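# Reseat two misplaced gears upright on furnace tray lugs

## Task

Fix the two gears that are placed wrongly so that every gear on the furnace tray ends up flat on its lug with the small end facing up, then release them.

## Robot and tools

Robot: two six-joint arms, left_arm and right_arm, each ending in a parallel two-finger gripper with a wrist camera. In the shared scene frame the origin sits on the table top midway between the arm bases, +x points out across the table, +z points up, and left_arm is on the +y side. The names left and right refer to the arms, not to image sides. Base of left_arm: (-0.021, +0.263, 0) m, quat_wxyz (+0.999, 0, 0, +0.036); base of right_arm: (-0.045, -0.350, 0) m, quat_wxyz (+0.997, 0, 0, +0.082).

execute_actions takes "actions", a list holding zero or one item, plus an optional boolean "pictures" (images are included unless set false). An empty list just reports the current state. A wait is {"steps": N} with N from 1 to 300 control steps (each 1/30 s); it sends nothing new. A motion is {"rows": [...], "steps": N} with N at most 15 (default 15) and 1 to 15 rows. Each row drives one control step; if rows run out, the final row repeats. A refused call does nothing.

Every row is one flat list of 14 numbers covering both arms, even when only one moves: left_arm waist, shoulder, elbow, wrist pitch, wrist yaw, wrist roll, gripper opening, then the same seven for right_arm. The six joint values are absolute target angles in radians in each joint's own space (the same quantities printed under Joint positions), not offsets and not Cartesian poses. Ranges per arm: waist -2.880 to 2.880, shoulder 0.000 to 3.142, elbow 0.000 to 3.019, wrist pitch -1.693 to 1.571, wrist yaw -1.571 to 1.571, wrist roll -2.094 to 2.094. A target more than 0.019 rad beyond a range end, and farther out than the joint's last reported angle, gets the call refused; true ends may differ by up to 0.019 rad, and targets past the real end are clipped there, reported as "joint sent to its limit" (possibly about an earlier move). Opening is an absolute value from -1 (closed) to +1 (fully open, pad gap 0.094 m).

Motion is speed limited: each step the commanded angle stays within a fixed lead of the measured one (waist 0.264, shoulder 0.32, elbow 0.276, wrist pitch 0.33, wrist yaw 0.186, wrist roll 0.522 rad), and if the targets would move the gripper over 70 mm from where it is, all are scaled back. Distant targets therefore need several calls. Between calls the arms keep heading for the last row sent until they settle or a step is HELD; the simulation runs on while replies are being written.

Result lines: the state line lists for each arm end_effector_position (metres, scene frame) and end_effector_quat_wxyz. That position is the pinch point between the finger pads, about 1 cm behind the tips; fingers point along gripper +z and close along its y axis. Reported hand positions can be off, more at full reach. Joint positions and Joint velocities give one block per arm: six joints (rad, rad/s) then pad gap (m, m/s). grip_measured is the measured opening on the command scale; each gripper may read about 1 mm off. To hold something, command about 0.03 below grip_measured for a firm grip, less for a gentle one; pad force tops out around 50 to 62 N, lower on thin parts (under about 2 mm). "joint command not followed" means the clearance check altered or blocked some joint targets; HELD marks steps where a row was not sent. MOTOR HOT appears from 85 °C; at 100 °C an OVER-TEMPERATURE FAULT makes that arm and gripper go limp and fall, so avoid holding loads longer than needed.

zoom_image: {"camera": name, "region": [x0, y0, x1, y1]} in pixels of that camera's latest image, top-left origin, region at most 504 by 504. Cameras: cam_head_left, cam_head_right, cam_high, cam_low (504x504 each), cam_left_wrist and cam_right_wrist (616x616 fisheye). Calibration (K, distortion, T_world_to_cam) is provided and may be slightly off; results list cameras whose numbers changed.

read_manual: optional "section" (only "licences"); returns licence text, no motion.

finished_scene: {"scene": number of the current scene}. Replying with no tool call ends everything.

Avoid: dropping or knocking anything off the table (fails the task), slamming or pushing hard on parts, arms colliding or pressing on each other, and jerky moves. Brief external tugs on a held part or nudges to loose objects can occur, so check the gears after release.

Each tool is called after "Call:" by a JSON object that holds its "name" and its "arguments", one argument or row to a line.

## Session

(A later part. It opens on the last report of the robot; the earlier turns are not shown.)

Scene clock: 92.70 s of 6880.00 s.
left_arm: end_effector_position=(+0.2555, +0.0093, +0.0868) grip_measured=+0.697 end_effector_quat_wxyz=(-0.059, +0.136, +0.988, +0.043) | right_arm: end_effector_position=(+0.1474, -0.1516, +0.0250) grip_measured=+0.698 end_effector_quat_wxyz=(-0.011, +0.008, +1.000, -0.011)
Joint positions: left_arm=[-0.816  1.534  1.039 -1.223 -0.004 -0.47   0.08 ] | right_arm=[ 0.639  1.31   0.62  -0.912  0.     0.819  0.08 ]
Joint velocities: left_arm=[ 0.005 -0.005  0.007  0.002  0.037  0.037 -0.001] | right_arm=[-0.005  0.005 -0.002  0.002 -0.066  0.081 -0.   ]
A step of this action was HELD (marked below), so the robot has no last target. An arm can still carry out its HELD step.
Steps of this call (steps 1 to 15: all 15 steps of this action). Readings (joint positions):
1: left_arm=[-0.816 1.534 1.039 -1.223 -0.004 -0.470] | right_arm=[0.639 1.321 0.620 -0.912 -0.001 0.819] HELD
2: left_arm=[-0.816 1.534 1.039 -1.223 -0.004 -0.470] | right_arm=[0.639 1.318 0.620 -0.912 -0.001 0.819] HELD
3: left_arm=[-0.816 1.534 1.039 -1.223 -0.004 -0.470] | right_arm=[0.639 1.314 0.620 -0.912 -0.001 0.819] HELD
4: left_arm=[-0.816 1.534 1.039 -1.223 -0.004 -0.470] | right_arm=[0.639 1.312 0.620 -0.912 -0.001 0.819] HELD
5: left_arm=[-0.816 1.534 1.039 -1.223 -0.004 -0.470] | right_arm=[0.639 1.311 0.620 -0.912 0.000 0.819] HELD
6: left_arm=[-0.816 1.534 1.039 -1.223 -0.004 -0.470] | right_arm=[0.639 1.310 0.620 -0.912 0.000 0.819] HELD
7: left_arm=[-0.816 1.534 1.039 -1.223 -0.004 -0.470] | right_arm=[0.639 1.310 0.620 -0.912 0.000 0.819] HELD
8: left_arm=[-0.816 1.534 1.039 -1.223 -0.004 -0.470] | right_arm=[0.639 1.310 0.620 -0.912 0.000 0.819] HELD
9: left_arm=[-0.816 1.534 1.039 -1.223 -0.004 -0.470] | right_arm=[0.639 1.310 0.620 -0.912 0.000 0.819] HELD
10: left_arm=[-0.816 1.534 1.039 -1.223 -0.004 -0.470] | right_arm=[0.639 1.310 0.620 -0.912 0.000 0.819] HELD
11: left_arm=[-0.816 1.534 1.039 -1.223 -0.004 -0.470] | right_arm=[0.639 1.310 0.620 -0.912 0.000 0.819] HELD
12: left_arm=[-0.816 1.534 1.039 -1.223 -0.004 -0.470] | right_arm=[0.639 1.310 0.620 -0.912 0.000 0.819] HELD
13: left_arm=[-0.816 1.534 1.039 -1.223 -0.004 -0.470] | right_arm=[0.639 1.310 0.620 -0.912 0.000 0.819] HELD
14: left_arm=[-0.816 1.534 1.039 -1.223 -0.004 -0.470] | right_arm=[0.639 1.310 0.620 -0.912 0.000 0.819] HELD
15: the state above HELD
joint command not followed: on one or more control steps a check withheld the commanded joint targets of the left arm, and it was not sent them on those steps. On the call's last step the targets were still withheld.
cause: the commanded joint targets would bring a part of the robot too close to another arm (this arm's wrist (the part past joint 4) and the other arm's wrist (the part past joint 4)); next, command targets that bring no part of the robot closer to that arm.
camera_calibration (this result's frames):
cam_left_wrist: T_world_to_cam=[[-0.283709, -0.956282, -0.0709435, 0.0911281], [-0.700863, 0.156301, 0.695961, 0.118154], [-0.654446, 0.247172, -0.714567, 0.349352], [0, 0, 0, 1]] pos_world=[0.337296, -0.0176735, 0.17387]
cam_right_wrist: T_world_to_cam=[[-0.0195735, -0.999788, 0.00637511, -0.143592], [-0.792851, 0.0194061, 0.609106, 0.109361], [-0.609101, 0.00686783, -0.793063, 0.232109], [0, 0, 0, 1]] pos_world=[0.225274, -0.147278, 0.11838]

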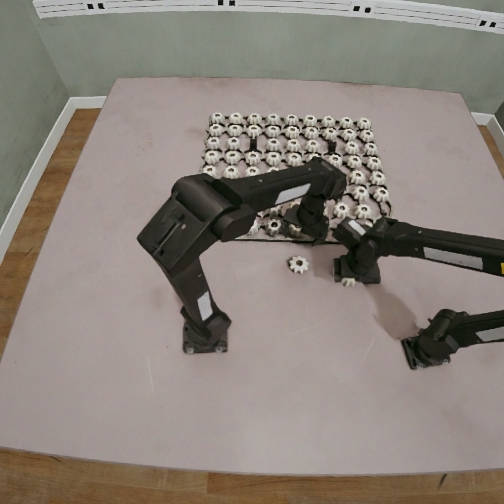

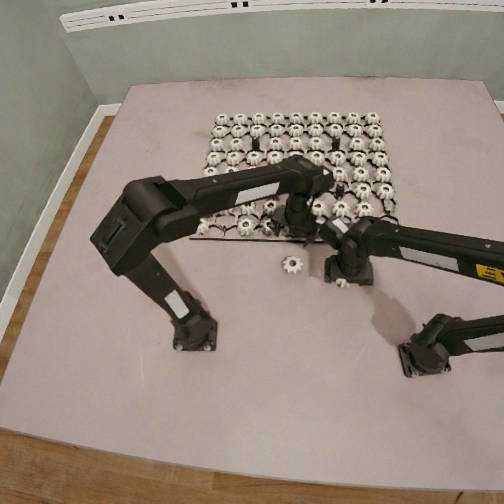

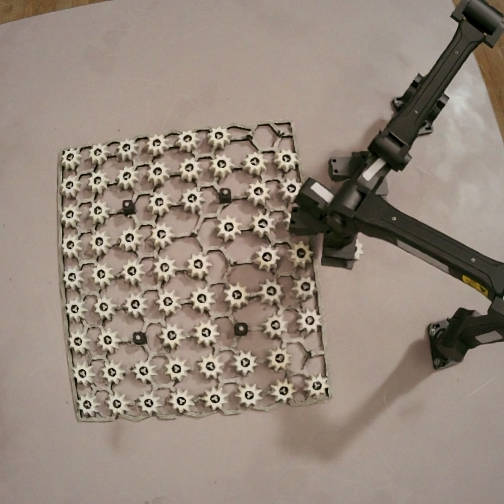

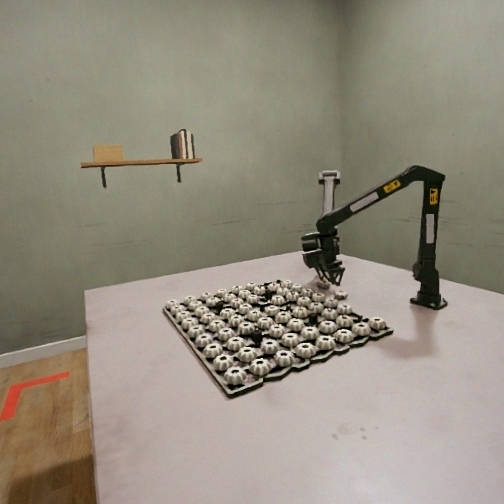

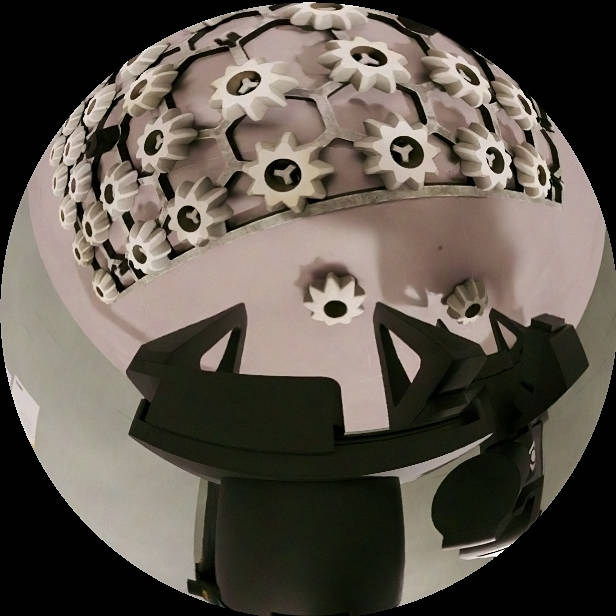

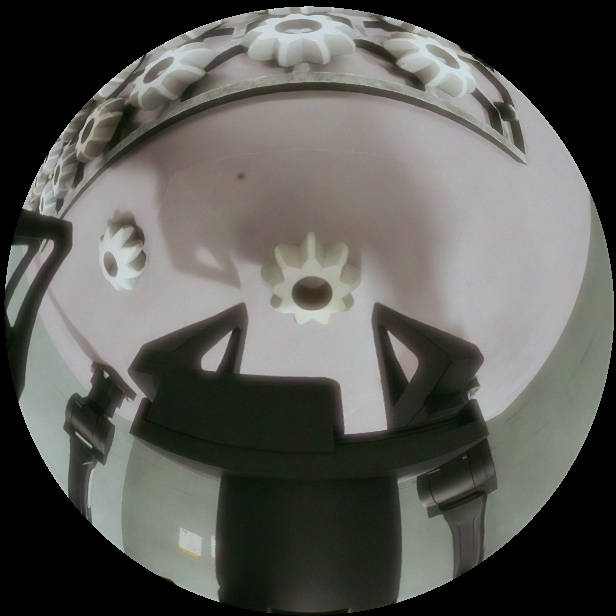

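Call:
{"name": "execute_actions", "arguments": {
  "actions": [
    {"rows": [[-0.6,1.0,1.0,-0.8,0,-0.2,1, 0.598,1.362,0.645,-0.835,0,0.80,0.7]]}
  ],
  "pictures": false
}}

Call:
{"name": "execute_actions", "arguments": {
  "actions": [
    {"rows": [[-0.6,0.292,0.31,0.02,0,0,1, 0.598,1.362,0.645,-0.835,0,0.80,0.05]],"steps":12}
  ],
  "pictures": false
}}

Call:
{"name": "execute_actions", "arguments": {
  "actions": [
    {"rows": [[-1.682,0.292,0.31,0.02,0,0,1, 0.598,1.15,0.80,-1.2,0,0.80,0.05]],"steps":15}
  ]
}}

Scene clock: 107.47 s of 6880.00 s.
left_arm: end_effector_position=(+0.3487, +0.0282, +0.2298) grip_measured=+1.000 end_effector_quat_wxyz=(+0.227, +0.122, +0.960, -0.105) | right_arm: end_effector_position=(+0.1620, -0.1525, +0.0107) grip_measured=+0.698 end_effector_quat_wxyz=(-0.007, +0.025, +1.000, -0.008)
Joint positions: left_arm=[-0.639  1.185  1.022 -0.902 -0.004 -0.312  0.094] | right_arm=[ 0.6    1.364  0.62  -0.848  0.     0.813  0.08 ]
Joint velocities: left_arm=[ 0.161 -1.021  0.012  0.447  0.037  0.286  0.   ] | right_arm=[-0.005 -0.005  0.002  0.002  0.007  0.022 -0.   ]
Steps of this call (steps 1 to 90: nothing new was sent; then 11.27 s passed at rest; steps 91 to 105: all 15 steps of this action). Readings (joint positions):
91: left_arm=[-0.815 1.533 1.039 -1.219 -0.004 -0.468] | right_arm=[0.637 1.313 0.620 -0.902 0.000 0.818]
92: left_arm=[-0.811 1.530 1.039 -1.207 -0.004 -0.462] | right_arm=[0.630 1.320 0.620 -0.883 0.000 0.817]
94: left_arm=[-0.793 1.512 1.036 -1.162 -0.004 -0.442] | right_arm=[0.613 1.340 0.620 -0.857 0.000 0.815]
98: left_arm=[-0.725 1.421 1.025 -1.048 -0.004 -0.389] | right_arm=[0.600 1.364 0.620 -0.849 0.000 0.814]
105: the state above

Scene clock: 107.87 s of 6880.00 s.
left_arm: end_effector_position=(+0.3152, +0.0594, +0.2869) grip_measured=+1.000 end_effector_quat_wxyz=(+0.424, +0.184, +0.875, -0.147) | right_arm: end_effector_position=(+0.1624, -0.1522, +0.0107) grip_measured=+0.210 end_effector_quat_wxyz=(-0.007, +0.024, +1.000, -0.007)
Joint positions: left_arm=[-0.618  0.825  0.77  -0.585 -0.003 -0.129  0.094] | right_arm=[ 0.6    1.364  0.62  -0.846  0.     0.812  0.057]
Joint velocities: left_arm=[ 0.044 -0.777 -0.735  0.852 -0.066  0.286  0.   ] | right_arm=[ 0.005  0.005 -0.007 -0.007 -0.037 -0.037  0.   ]
Steps of this call (steps 1 to 12: all 12 steps of this action). Readings (joint positions):
1: left_arm=[-0.634 1.151 1.020 -0.883 -0.004 -0.299] | right_arm=[0.600 1.364 0.620 -0.848 0.000 0.813]
2: left_arm=[-0.630 1.117 1.011 -0.858 -0.004 -0.284] | right_arm=[0.600 1.364 0.620 -0.848 0.001 0.813]
4: left_arm=[-0.626 1.047 0.977 -0.802 -0.004 -0.250] | right_arm=[0.600 1.364 0.620 -0.847 0.000 0.812]
8: left_arm=[-0.622 0.927 0.875 -0.694 -0.003 -0.182] | right_arm=[0.600 1.364 0.620 -0.846 0.000 0.812]
12: the state above

Scene clock: 108.37 s of 6880.00 s.
left_arm: end_effector_position=(+0.1874, +0.0125, +0.3096) grip_measured=+1.000 end_effector_quat_wxyz=(+0.585, +0.307, +0.694, -0.288) | right_arm: end_effector_position=(+0.1581, -0.1564, +0.1149) grip_measured=+0.210 end_effector_quat_wxyz=(+0.001, +0.024, +1.000, +0.000)
Joint positions: left_arm=[-0.949  0.408  0.417 -0.16  -0.002 -0.042  0.094] | right_arm=[ 0.6    1.142  0.76  -1.187  0.     0.812  0.057]
Joint velocities: left_arm=[-0.864 -0.513 -0.432  0.706 -0.066 -0.007  0.   ] | right_arm=[ 0.005  0.112  0.012 -0.1   -0.066  0.037  0.   ]
Steps of this call (steps 1 to 15: all 15 steps of this action). Readings (joint positions):
1: left_arm=[-0.618 0.799 0.745 -0.558 -0.003 -0.118] | right_arm=[0.600 1.359 0.628 -0.876 0.000 0.812]
2: left_arm=[-0.622 0.772 0.720 -0.531 -0.003 -0.109] | right_arm=[0.600 1.347 0.640 -0.940 0.000 0.812]
4: left_arm=[-0.652 0.715 0.671 -0.475 -0.003 -0.094] | right_arm=[0.600 1.295 0.660 -1.048 0.000 0.812]
8: left_arm=[-0.760 0.590 0.568 -0.358 -0.003 -0.070] | right_arm=[0.600 1.179 0.714 -1.169 0.000 0.812]
15: the state above
camera_calibration (this result's frames):
cam_left_wrist: T_world_to_cam=[[-0.761767, -0.647124, 0.030691, 0.145004], [-0.477574, 0.528906, -0.701556, 0.301055], [0.437761, -0.549079, -0.711953, 0.267661], [0, 0, 0, 1]] pos_world=[0.137064, 0.0815729, 0.397318]
cam_right_wrist: T_world_to_cam=[[-0.0518431, -0.998499, -0.0176485, -0.140691], [-0.805942, 0.0313965, 0.591162, 0.0691641], [-0.58972, 0.0448713, -0.80636, 0.314403], [0, 0, 0, 1]] pos_world=[0.233858, -0.156759, 0.210152]

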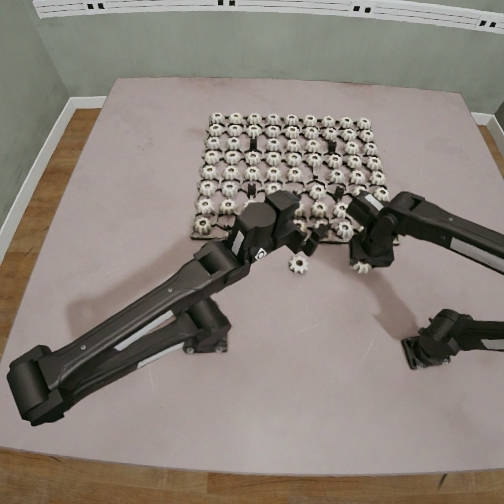

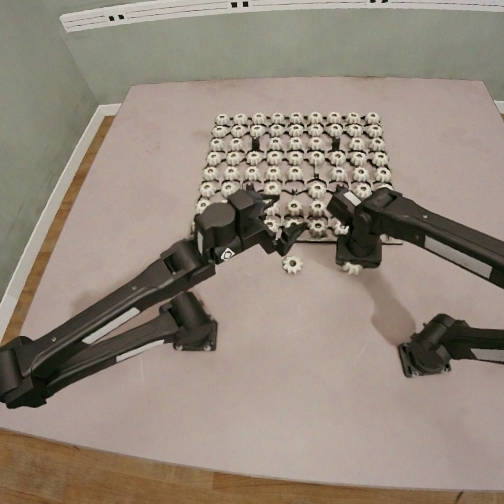

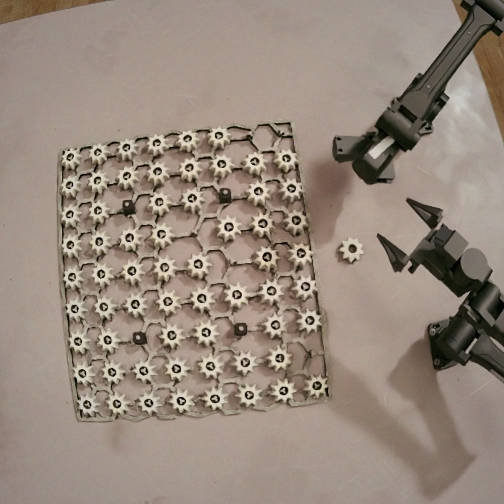

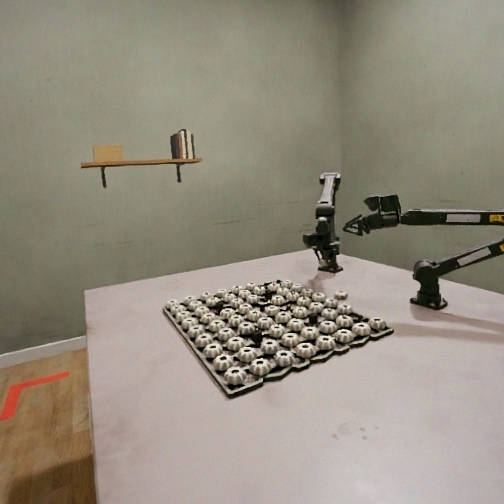

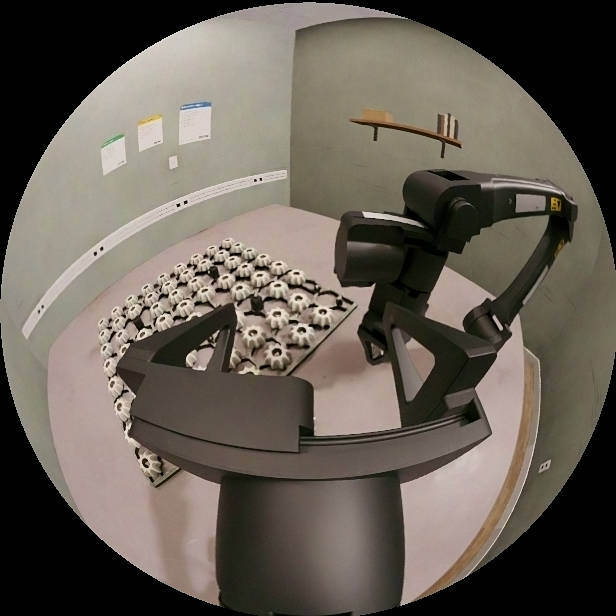

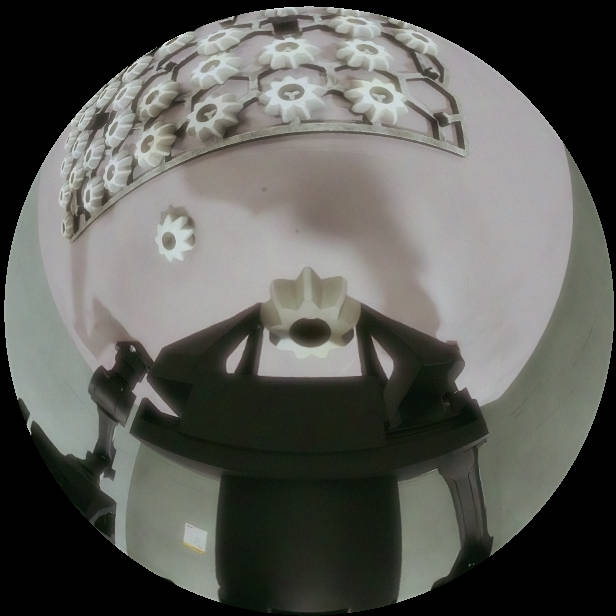

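Call:
{"name": "execute_actions", "arguments": {
  "actions": [
    {"rows": [[-1.682,0.292,0.31,0.02,0,0,1, -0.026,1.52,1.22,-1.25,0,0.138,0.05]]}
  ],
  "pictures": false
}}

Call:
{"name": "execute_actions", "arguments": {
  "actions": [
    {"steps": 22}
  ],
  "pictures": false
}}

Call:
{"name": "execute_actions", "arguments": {
  "actions": [
    {"rows": [[-1.682,0.292,0.31,0.02,0,0,1, -0.026,1.618,1.11,-1.015,0,0.138,0.05]]}
  ]
}}

Scene clock: 132.23 s of 6880.00 s.
left_arm: end_effector_position=(-0.0353, -0.0450, +0.3195) grip_measured=+1.000 end_effector_quat_wxyz=(+0.490, +0.502, +0.488, -0.519) | right_arm: end_effector_position=(+0.3457, -0.2750, +0.0950) grip_measured=+0.210 end_effector_quat_wxyz=(-0.058, +0.048, +0.997, -0.013)
Joint positions: left_arm=[-1.688  0.303  0.32   0.002 -0.    -0.014  0.094] | right_arm=[ 0.027  1.561  1.097 -1.227 -0.002  0.286  0.057]
Joint velocities: left_arm=[ 0.015  0.005 -0.017 -0.002 -0.037  0.022  0.   ] | right_arm=[-1.001  0.005  0.442 -0.027  0.037 -0.696 -0.   ]
Steps of this call (steps 1 to 45: the robot went on to your last target; steps 46 to 90: nothing new was sent; then 20.37 s passed at rest; steps 91 to 105: all 15 steps of this action). Readings (joint positions):
91: left_arm=[-1.688 0.303 0.320 0.002 -0.000 -0.014] | right_arm=[0.589 1.168 0.768 -1.198 -0.005 0.772]
92: left_arm=[-1.688 0.303 0.320 0.002 -0.000 -0.014] | right_arm=[0.562 1.197 0.788 -1.214 -0.010 0.719]
94: left_arm=[-1.688 0.303 0.320 0.002 -0.000 -0.014] | right_arm=[0.483 1.292 0.847 -1.225 -0.009 0.619]
98: left_arm=[-1.688 0.303 0.320 0.002 -0.000 -0.014] | right_arm=[0.312 1.468 0.970 -1.225 -0.008 0.466]
105: the state above

Scene clock: 132.97 s of 6880.00 s.
left_arm: end_effector_position=(-0.0353, -0.0450, +0.3195) grip_measured=+1.000 end_effector_quat_wxyz=(+0.490, +0.502, +0.488, -0.519) | right_arm: end_effector_position=(+0.3754, -0.2926, +0.1260) grip_measured=+0.210 end_effector_quat_wxyz=(-0.021, +0.007, +1.000, -0.004)
Joint positions: left_arm=[-1.688  0.303  0.32   0.002 -0.    -0.014  0.094] | right_arm=[-0.026  1.543  1.17  -1.239  0.001  0.152  0.057]
Joint velocities: left_arm=[-0.015  0.005 -0.012 -0.022  0.037  0.022  0.   ] | right_arm=[-0.005 -0.015 -0.022 -0.012 -0.051 -0.022  0.   ]
Steps of this call (steps 1 to 22: the robot went on to your last target). Readings (joint positions):
1: left_arm=[-1.688 0.303 0.320 0.002 -0.000 -0.014] | right_arm=[-0.004 1.561 1.113 -1.229 0.000 0.261]
2: left_arm=[-1.688 0.303 0.320 0.002 -0.000 -0.014] | right_arm=[-0.029 1.560 1.130 -1.233 0.002 0.239]
4: left_arm=[-1.688 0.303 0.320 0.002 -0.000 -0.014] | right_arm=[-0.057 1.557 1.157 -1.234 0.005 0.208]
8: left_arm=[-1.688 0.303 0.320 0.002 -0.000 -0.014] | right_arm=[-0.048 1.544 1.170 -1.235 0.004 0.174]
22: the state above

Scene clock: 133.47 s of 6880.00 s.
left_arm: end_effector_position=(-0.0353, -0.0450, +0.3195) grip_measured=+1.000 end_effector_quat_wxyz=(+0.490, +0.502, +0.488, -0.519) | right_arm: end_effector_position=(+0.3866, -0.2910, +0.0492) grip_measured=+0.210 end_effector_quat_wxyz=(-0.014, +0.006, +1.000, -0.003)
Joint positions: left_arm=[-1.688  0.303  0.32   0.002 -0.    -0.014  0.094] | right_arm=[-0.026  1.656  1.083 -1.026  0.001  0.15   0.057]
Joint velocities: left_arm=[-0.015 -0.005 -0.002  0.012 -0.037  0.037  0.   ] | right_arm=[ 0.005 -0.034 -0.002  0.017  0.081  0.037 -0.001]
Steps of this call (steps 1 to 15: all 15 steps of this action). Readings (joint positions):
1: left_arm=[-1.688 0.303 0.320 0.002 -0.000 -0.014] | right_arm=[-0.026 1.546 1.159 -1.207 0.001 0.152]
2: left_arm=[-1.688 0.303 0.320 0.002 -0.000 -0.014] | right_arm=[-0.026 1.547 1.143 -1.142 0.001 0.151]
4: left_arm=[-1.688 0.303 0.320 0.002 -0.000 -0.014] | right_arm=[-0.026 1.577 1.122 -1.061 0.001 0.151]
8: left_arm=[-1.688 0.303 0.320 0.002 -0.000 -0.014] | right_arm=[-0.026 1.644 1.098 -1.029 0.001 0.151]
15: the state above
camera_calibration (this result's frames):
cam_left_wrist: T_world_to_cam=[[-0.999151, 0.0410201, 0.00394371, -0.031088], [0.0207154, 0.582686, -0.812433, 0.287452], [-0.035624, -0.811662, -0.583041, 0.270892], [0, 0, 0, 1]] pos_world=[-0.027366, 0.0536539, 0.3916]
cam_right_wrist: T_world_to_cam=[[-0.0160255, -0.999809, -0.0112056, -0.279041], [-0.788977, 0.00576014, 0.614396, 0.281209], [-0.614214, 0.0186869, -0.788918, 0.403204], [0, 0, 0, 1]] pos_world=[0.46505, -0.288142, 0.142195]

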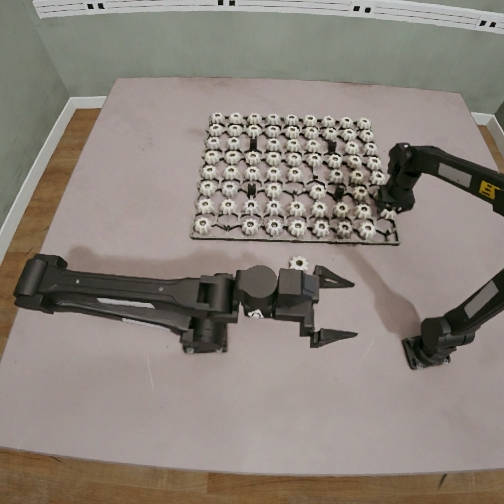

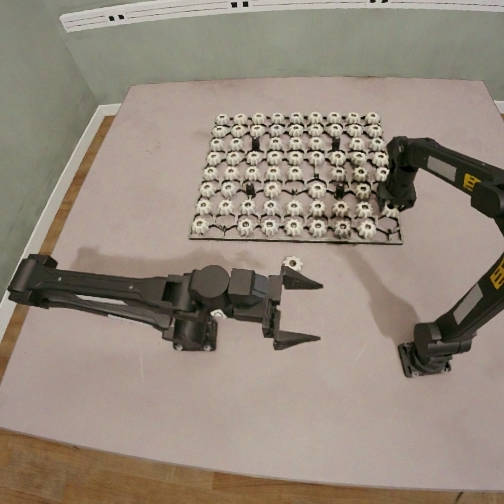

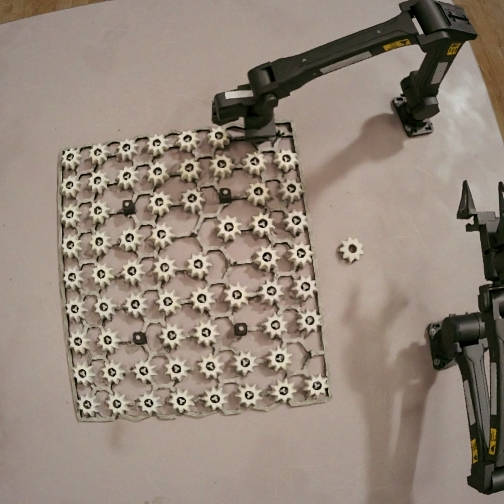

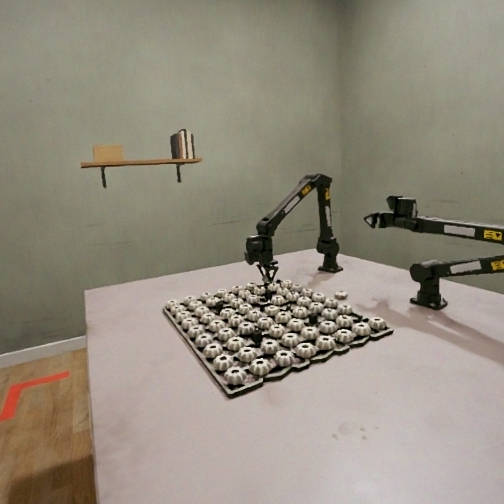

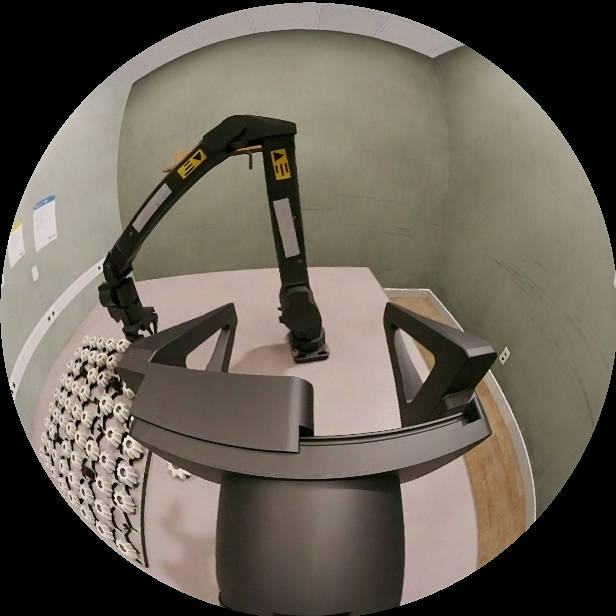

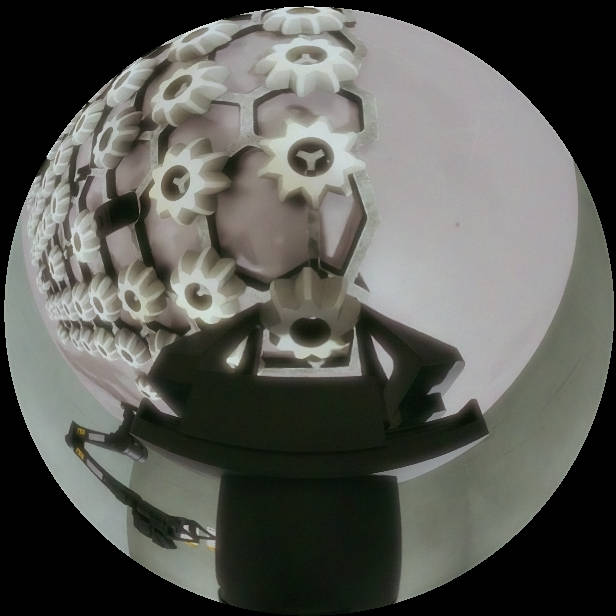

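Call:
{"name": "execute_actions", "arguments": {
  "actions": [
    {"rows": [[-1.682,0.292,0.31,0.02,0,0,1, -0.034,1.70,1.085,-0.955,0,0.138,0.05]]}
  ]
}}

Scene clock: 145.23 s of 6880.00 s.
left_arm: end_effector_position=(-0.0353, -0.0450, +0.3195) grip_measured=+1.000 end_effector_quat_wxyz=(+0.490, +0.502, +0.488, -0.519) | right_arm: end_effector_position=(+0.3971, -0.2922, +0.0267) grip_measured=+0.210 end_effector_quat_wxyz=(-0.007, +0.009, +1.000, -0.003)
Joint positions: left_arm=[-1.688  0.303  0.32   0.002 -0.    -0.014  0.094] | right_arm=[-0.031  1.707  1.08  -0.96   0.003  0.15   0.057]
Joint velocities: left_arm=[-0.015  0.005  0.007  0.002  0.007  0.051  0.   ] | right_arm=[-0.005 -0.005 -0.007  0.002 -0.066 -0.051  0.001]
Steps of this call (steps 1 to 15: the robot went on to your last target; steps 16 to 90: nothing new was sent; then 8.27 s passed at rest; steps 91 to 105: all 15 steps of this action). Readings (joint positions):
91: left_arm=[-1.688 0.303 0.320 0.002 -0.000 -0.014] | right_arm=[-0.026 1.657 1.082 -1.018 0.001 0.150]
92: left_arm=[-1.688 0.303 0.320 0.002 -0.000 -0.014] | right_arm=[-0.026 1.661 1.081 -1.001 0.001 0.150]
94: left_arm=[-1.688 0.303 0.320 0.002 -0.000 -0.014] | right_arm=[-0.026 1.673 1.081 -0.983 0.004 0.150]
98: left_arm=[-1.688 0.303 0.320 0.002 -0.000 -0.014] | right_arm=[-0.030 1.702 1.080 -0.965 0.004 0.150]
105: the state above
camera_calibration (this result's frames):
cam_left_wrist: T_world_to_cam=[[-0.999151, 0.0410201, 0.00394371, -0.031088], [0.0207154, 0.582686, -0.812433, 0.287452], [-0.035624, -0.811662, -0.583041, 0.270892], [0, 0, 0, 1]] pos_world=[-0.027366, 0.0536539, 0.3916]
cam_right_wrist: T_world_to_cam=[[-0.0207991, -0.99972, -0.0112476, -0.27832], [-0.796696, 0.00977635, 0.604301, 0.307845], [-0.604022, 0.0215298, -0.796677, 0.388821], [0, 0, 0, 1]] pos_world=[0.474326, -0.289623, 0.120603]

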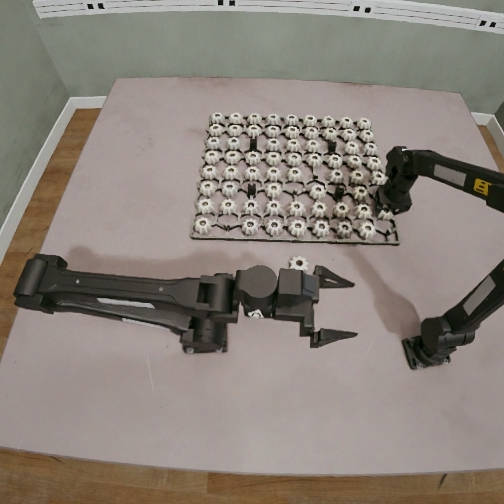

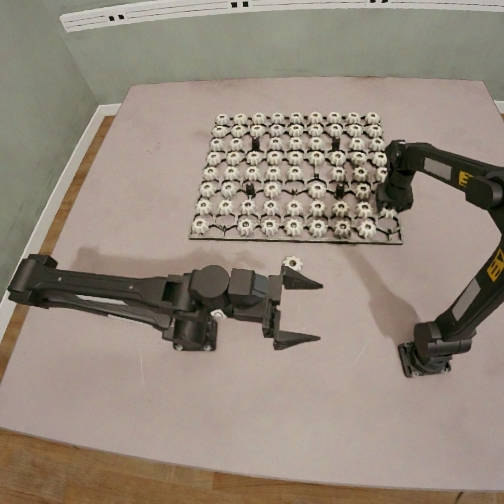

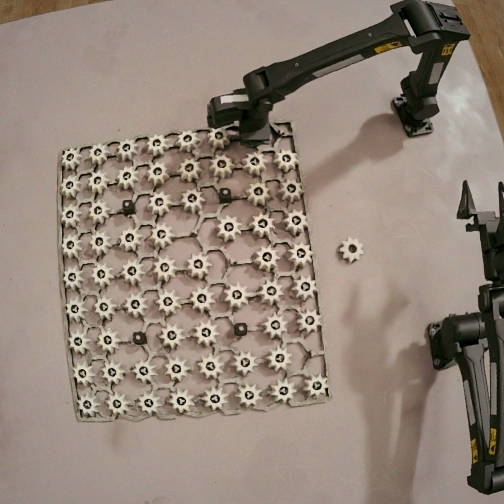

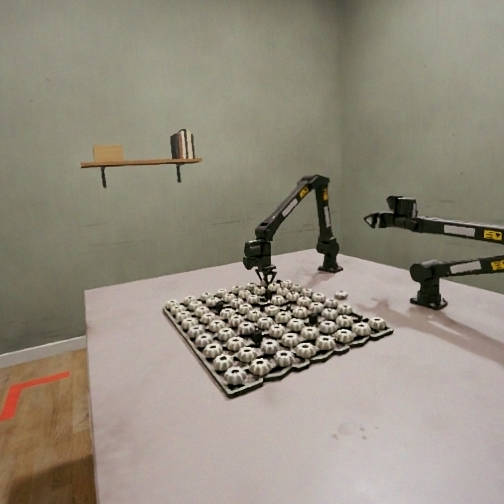

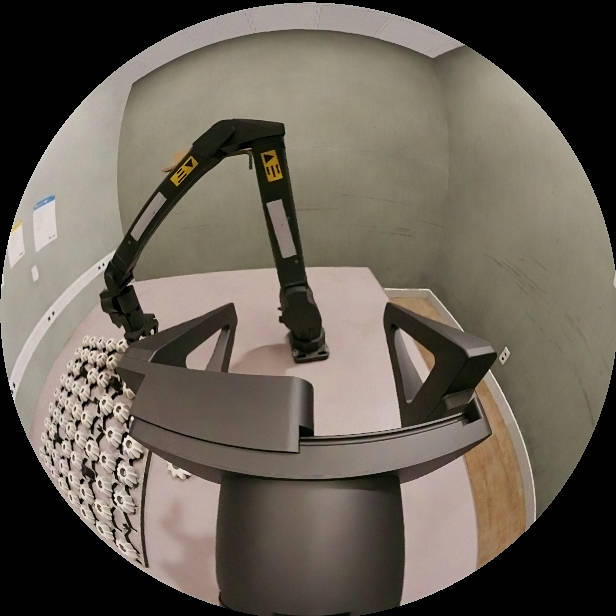

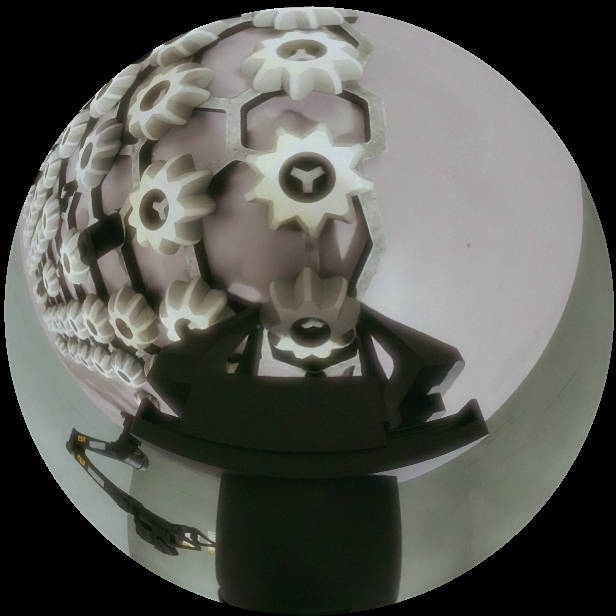

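Call:
{"name": "execute_actions", "arguments": {
  "actions": [
    {"rows": [[-1.682,0.292,0.31,0.02,0,0,1, -0.034,1.70,1.085,-0.955,0,0.138,0.4]],"steps":10}
  ],
  "pictures": false
}}

Call:
{"name": "execute_actions", "arguments": {
  "actions": [
    {"rows": [[-1.682,0.292,0.31,0.02,0,0,1, -0.034,1.52,1.2,-1.24,0,0.138,0.4]],"steps":12}
  ],
  "pictures": false
}}

Call:
{"name": "execute_actions", "arguments": {
  "actions": [
    {"rows": [[-1.682,0.292,0.31,0.02,0,0,1, 0.806,1.50,1.15,-1.2,0,0.97,0.7]]}
  ],
  "pictures": false
}}

Call:
{"name": "execute_actions", "arguments": {
  "actions": [
    {"steps": 15}
  ],
  "pictures": false
}}

Call:
{"name": "execute_actions", "arguments": {
  "actions": [
    {"rows": [[-1.682,0.292,0.31,0.02,0,0,1, 0.806,1.56,1.075,-1.06,0,0.97,0.7]],"steps":12}
  ]
}}

Scene clock: 168.23 s of 6880.00 s.
left_arm: end_effector_position=(-0.0353, -0.0450, +0.3195) grip_measured=+1.000 end_effector_quat_wxyz=(+0.490, +0.502, +0.488, -0.519) | right_arm: end_effector_position=(+0.3971, -0.2920, +0.0267) grip_measured=+0.398 end_effector_quat_wxyz=(-0.007, +0.009, +1.000, -0.002)
Joint positions: left_arm=[-1.688  0.303  0.32   0.002 -0.    -0.014  0.094] | right_arm=[-0.031  1.707  1.08  -0.96   0.002  0.15   0.066]
Joint velocities: left_arm=[-0.034  0.005 -0.002 -0.012 -0.081 -0.022  0.   ] | right_arm=[-0.005  0.005  0.002 -0.002 -0.066  0.022 -0.001]
Steps of this call (steps 1 to 15: the robot went on to your last target; steps 16 to 90: nothing new was sent; then 19.67 s passed at rest; steps 91 to 100: all 10 steps of this action). Readings (joint positions):
91: left_arm=[-1.688 0.303 0.320 0.002 -0.000 -0.014] | right_arm=[-0.031 1.707 1.080 -0.960 0.003 0.150]
92: left_arm=[-1.688 0.303 0.320 0.002 -0.000 -0.014] | right_arm=[-0.031 1.707 1.080 -0.960 0.003 0.150]
94: left_arm=[-1.688 0.303 0.320 0.002 -0.000 -0.014] | right_arm=[-0.031 1.707 1.080 -0.960 0.002 0.150]
98: left_arm=[-1.688 0.303 0.320 0.002 -0.000 -0.014] | right_arm=[-0.031 1.707 1.080 -0.960 0.002 0.150]
100: the state above

Scene clock: 168.63 s of 6880.00 s.
left_arm: end_effector_position=(-0.0353, -0.0450, +0.3195) grip_measured=+1.000 end_effector_quat_wxyz=(+0.490, +0.502, +0.488, -0.519) | right_arm: end_effector_position=(+0.3764, -0.2948, +0.1375) grip_measured=+0.398 end_effector_quat_wxyz=(+0.000, +0.009, +1.000, -0.001)
Joint positions: left_arm=[-1.688  0.303  0.32   0.002 -0.    -0.014  0.094] | right_arm=[-0.031  1.508  1.163 -1.226  0.002  0.15   0.066]
Joint velocities: left_arm=[-0.005 -0.005 -0.012  0.002 -0.022 -0.022  0.   ] | right_arm=[-0.005 -0.239  0.242 -0.012  0.007  0.081 -0.   ]
Steps of this call (steps 1 to 12: all 12 steps of this action). Readings (joint positions):
1: left_arm=[-1.688 0.303 0.320 0.002 -0.000 -0.014] | right_arm=[-0.031 1.703 1.085 -0.985 0.002 0.150]
2: left_arm=[-1.688 0.303 0.320 0.002 -0.000 -0.014] | right_arm=[-0.031 1.696 1.088 -1.034 0.002 0.150]
4: left_arm=[-1.688 0.303 0.320 0.002 -0.000 -0.014] | right_arm=[-0.031 1.660 1.090 -1.113 0.002 0.150]
8: left_arm=[-1.688 0.303 0.320 0.002 -0.000 -0.014] | right_arm=[-0.031 1.569 1.116 -1.207 0.002 0.150]
12: the state above

Scene clock: 169.13 s of 6880.00 s.
left_arm: end_effector_position=(-0.0353, -0.0450, +0.3195) grip_measured=+1.000 end_effector_quat_wxyz=(+0.490, +0.502, +0.488, -0.519) | right_arm: end_effector_position=(+0.2344, -0.0280, +0.1392) grip_measured=+0.698 end_effector_quat_wxyz=(+0.007, -0.020, +1.000, +0.005)
Joint positions: left_arm=[-1.688  0.303  0.32   0.002 -0.    -0.014  0.094] | right_arm=[ 0.695  1.5    1.157 -1.211  0.003  0.818  0.08 ]
Joint velocities: left_arm=[ 0.005  0.005  0.007  0.012 -0.051 -0.037  0.   ] | right_arm=[ 1.724  0.005 -0.007  0.051  0.022  0.901 -0.001]
Steps of this call (steps 1 to 15: all 15 steps of this action). Readings (joint positions):
1: left_arm=[-1.688 0.303 0.320 0.002 -0.000 -0.014] | right_arm=[-0.020 1.501 1.165 -1.222 0.005 0.196]
2: left_arm=[-1.688 0.303 0.320 0.002 -0.000 -0.014] | right_arm=[-0.000 1.494 1.164 -1.219 0.008 0.257]
4: left_arm=[-1.688 0.303 0.320 0.002 -0.000 -0.014] | right_arm=[0.078 1.492 1.162 -1.219 0.008 0.375]
8: left_arm=[-1.688 0.303 0.320 0.002 -0.000 -0.014] | right_arm=[0.288 1.495 1.158 -1.216 0.006 0.596]
15: the state above

Scene clock: 169.63 s of 6880.00 s.
left_arm: end_effector_position=(-0.0353, -0.0450, +0.3195) grip_measured=+1.000 end_effector_quat_wxyz=(+0.490, +0.502, +0.488, -0.519) | right_arm: end_effector_position=(+0.1972, -0.0026, +0.1356) grip_measured=+0.698 end_effector_quat_wxyz=(+0.002, -0.005, +1.000, +0.004)
Joint positions: left_arm=[-1.688  0.303  0.32   0.002 -0.    -0.014  0.094] | right_arm=[ 0.799  1.5    1.148 -1.209 -0.001  0.953  0.08 ]
Joint velocities: left_arm=[ 0.005 -0.005  0.007  0.012  0.007 -0.007  0.   ] | right_arm=[ 0.015 -0.005  0.002  0.002 -0.11   0.022  0.   ]
Steps of this call (steps 1 to 15: the robot went on to your last target). Readings (joint positions):
1: left_arm=[-1.688 0.303 0.320 0.002 -0.000 -0.014] | right_arm=[0.750 1.500 1.157 -1.210 0.001 0.845]
2: left_arm=[-1.688 0.303 0.320 0.002 -0.000 -0.014] | right_arm=[0.798 1.500 1.157 -1.209 -0.002 0.867]
4: left_arm=[-1.688 0.303 0.320 0.002 -0.000 -0.014] | right_arm=[0.856 1.500 1.155 -1.209 -0.005 0.898]
8: left_arm=[-1.688 0.303 0.320 0.002 -0.000 -0.014] | right_arm=[0.844 1.500 1.149 -1.209 -0.004 0.932]
15: the state above

Scene clock: 170.03 s of 6880.00 s.
left_arm: end_effector_position=(-0.0353, -0.0450, +0.3195) grip_measured=+1.000 end_effector_quat_wxyz=(+0.490, +0.502, +0.488, -0.519) | right_arm: end_effector_position=(+0.1948, -0.0055, +0.0751) grip_measured=+0.698 end_effector_quat_wxyz=(-0.006, -0.003, +1.000, -0.007)
Joint positions: left_arm=[-1.688  0.303  0.32   0.002 -0.    -0.014  0.094] | right_arm=[ 0.8    1.577  1.063 -1.075 -0.001  0.957  0.08 ]
Joint velocities: left_arm=[-0.015  0.015  0.027 -0.012 -0.007  0.022  0.   ] | right_arm=[-0.005 -0.044  0.007  0.012 -0.007  0.007 -0.001]
Steps of this call (steps 1 to 12: all 12 steps of this action). Readings (joint positions):
1: left_arm=[-1.688 0.303 0.320 0.002 -0.000 -0.014] | right_arm=[0.800 1.501 1.138 -1.184 -0.001 0.953]
2: left_arm=[-1.688 0.303 0.320 0.002 -0.000 -0.014] | right_arm=[0.800 1.501 1.123 -1.139 -0.001 0.954]
4: left_arm=[-1.688 0.303 0.320 0.002 -0.000 -0.014] | right_arm=[0.800 1.519 1.095 -1.092 -0.001 0.955]
8: left_arm=[-1.688 0.303 0.320 0.002 -0.000 -0.014] | right_arm=[0.800 1.567 1.067 -1.077 -0.001 0.956]
12: the state above
camera_calibration (this result's frames):
cam_left_wrist: T_world_to_cam=[[-0.999151, 0.0410201, 0.00394371, -0.031088], [0.0207154, 0.582686, -0.812433, 0.287452], [-0.035624, -0.811662, -0.583041, 0.270892], [0, 0, 0, 1]] pos_world=[-0.027366, 0.0536539, 0.3916]
cam_right_wrist: T_world_to_cam=[[0.00329558, -0.999992, -0.00217613, -0.000735499], [-0.798725, -0.00394163, 0.601683, 0.1151], [-0.601687, -0.000244763, -0.798732, 0.298683], [0, 0, 0, 1]] pos_world=[0.27165, -0.000208705, 0.169313]

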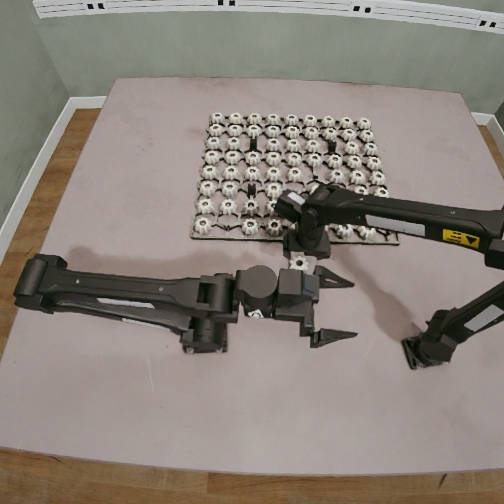

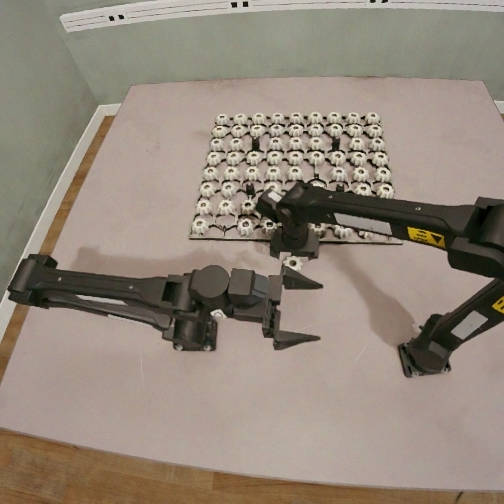

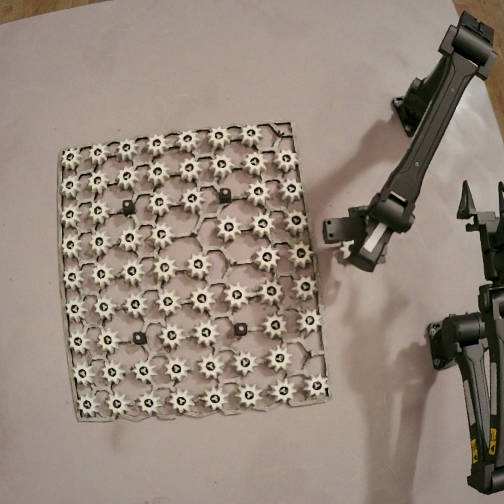

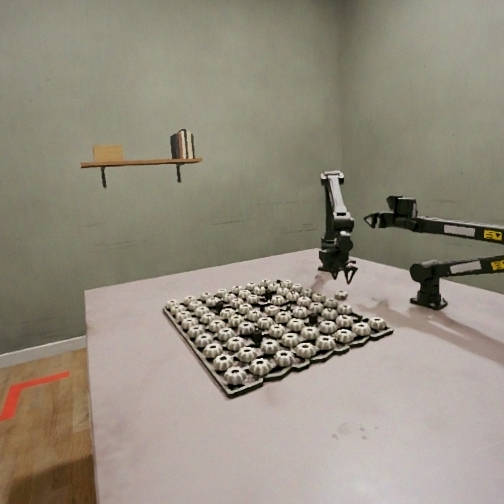

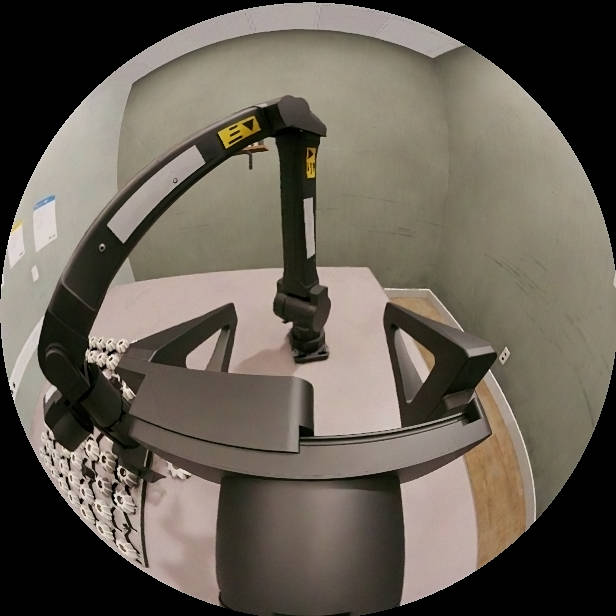

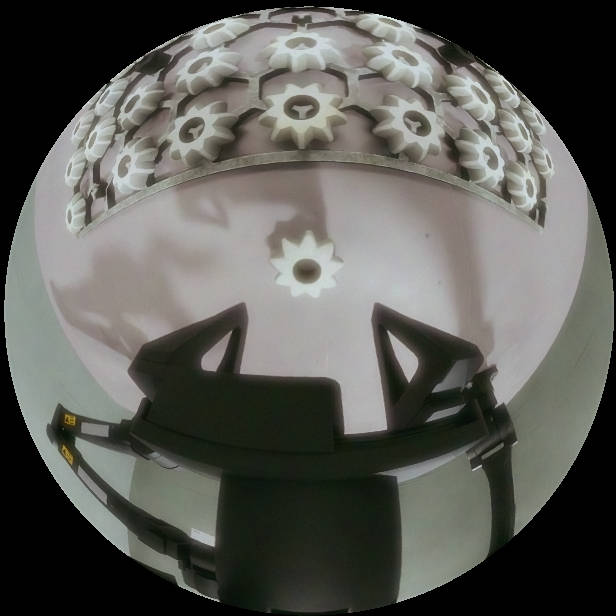

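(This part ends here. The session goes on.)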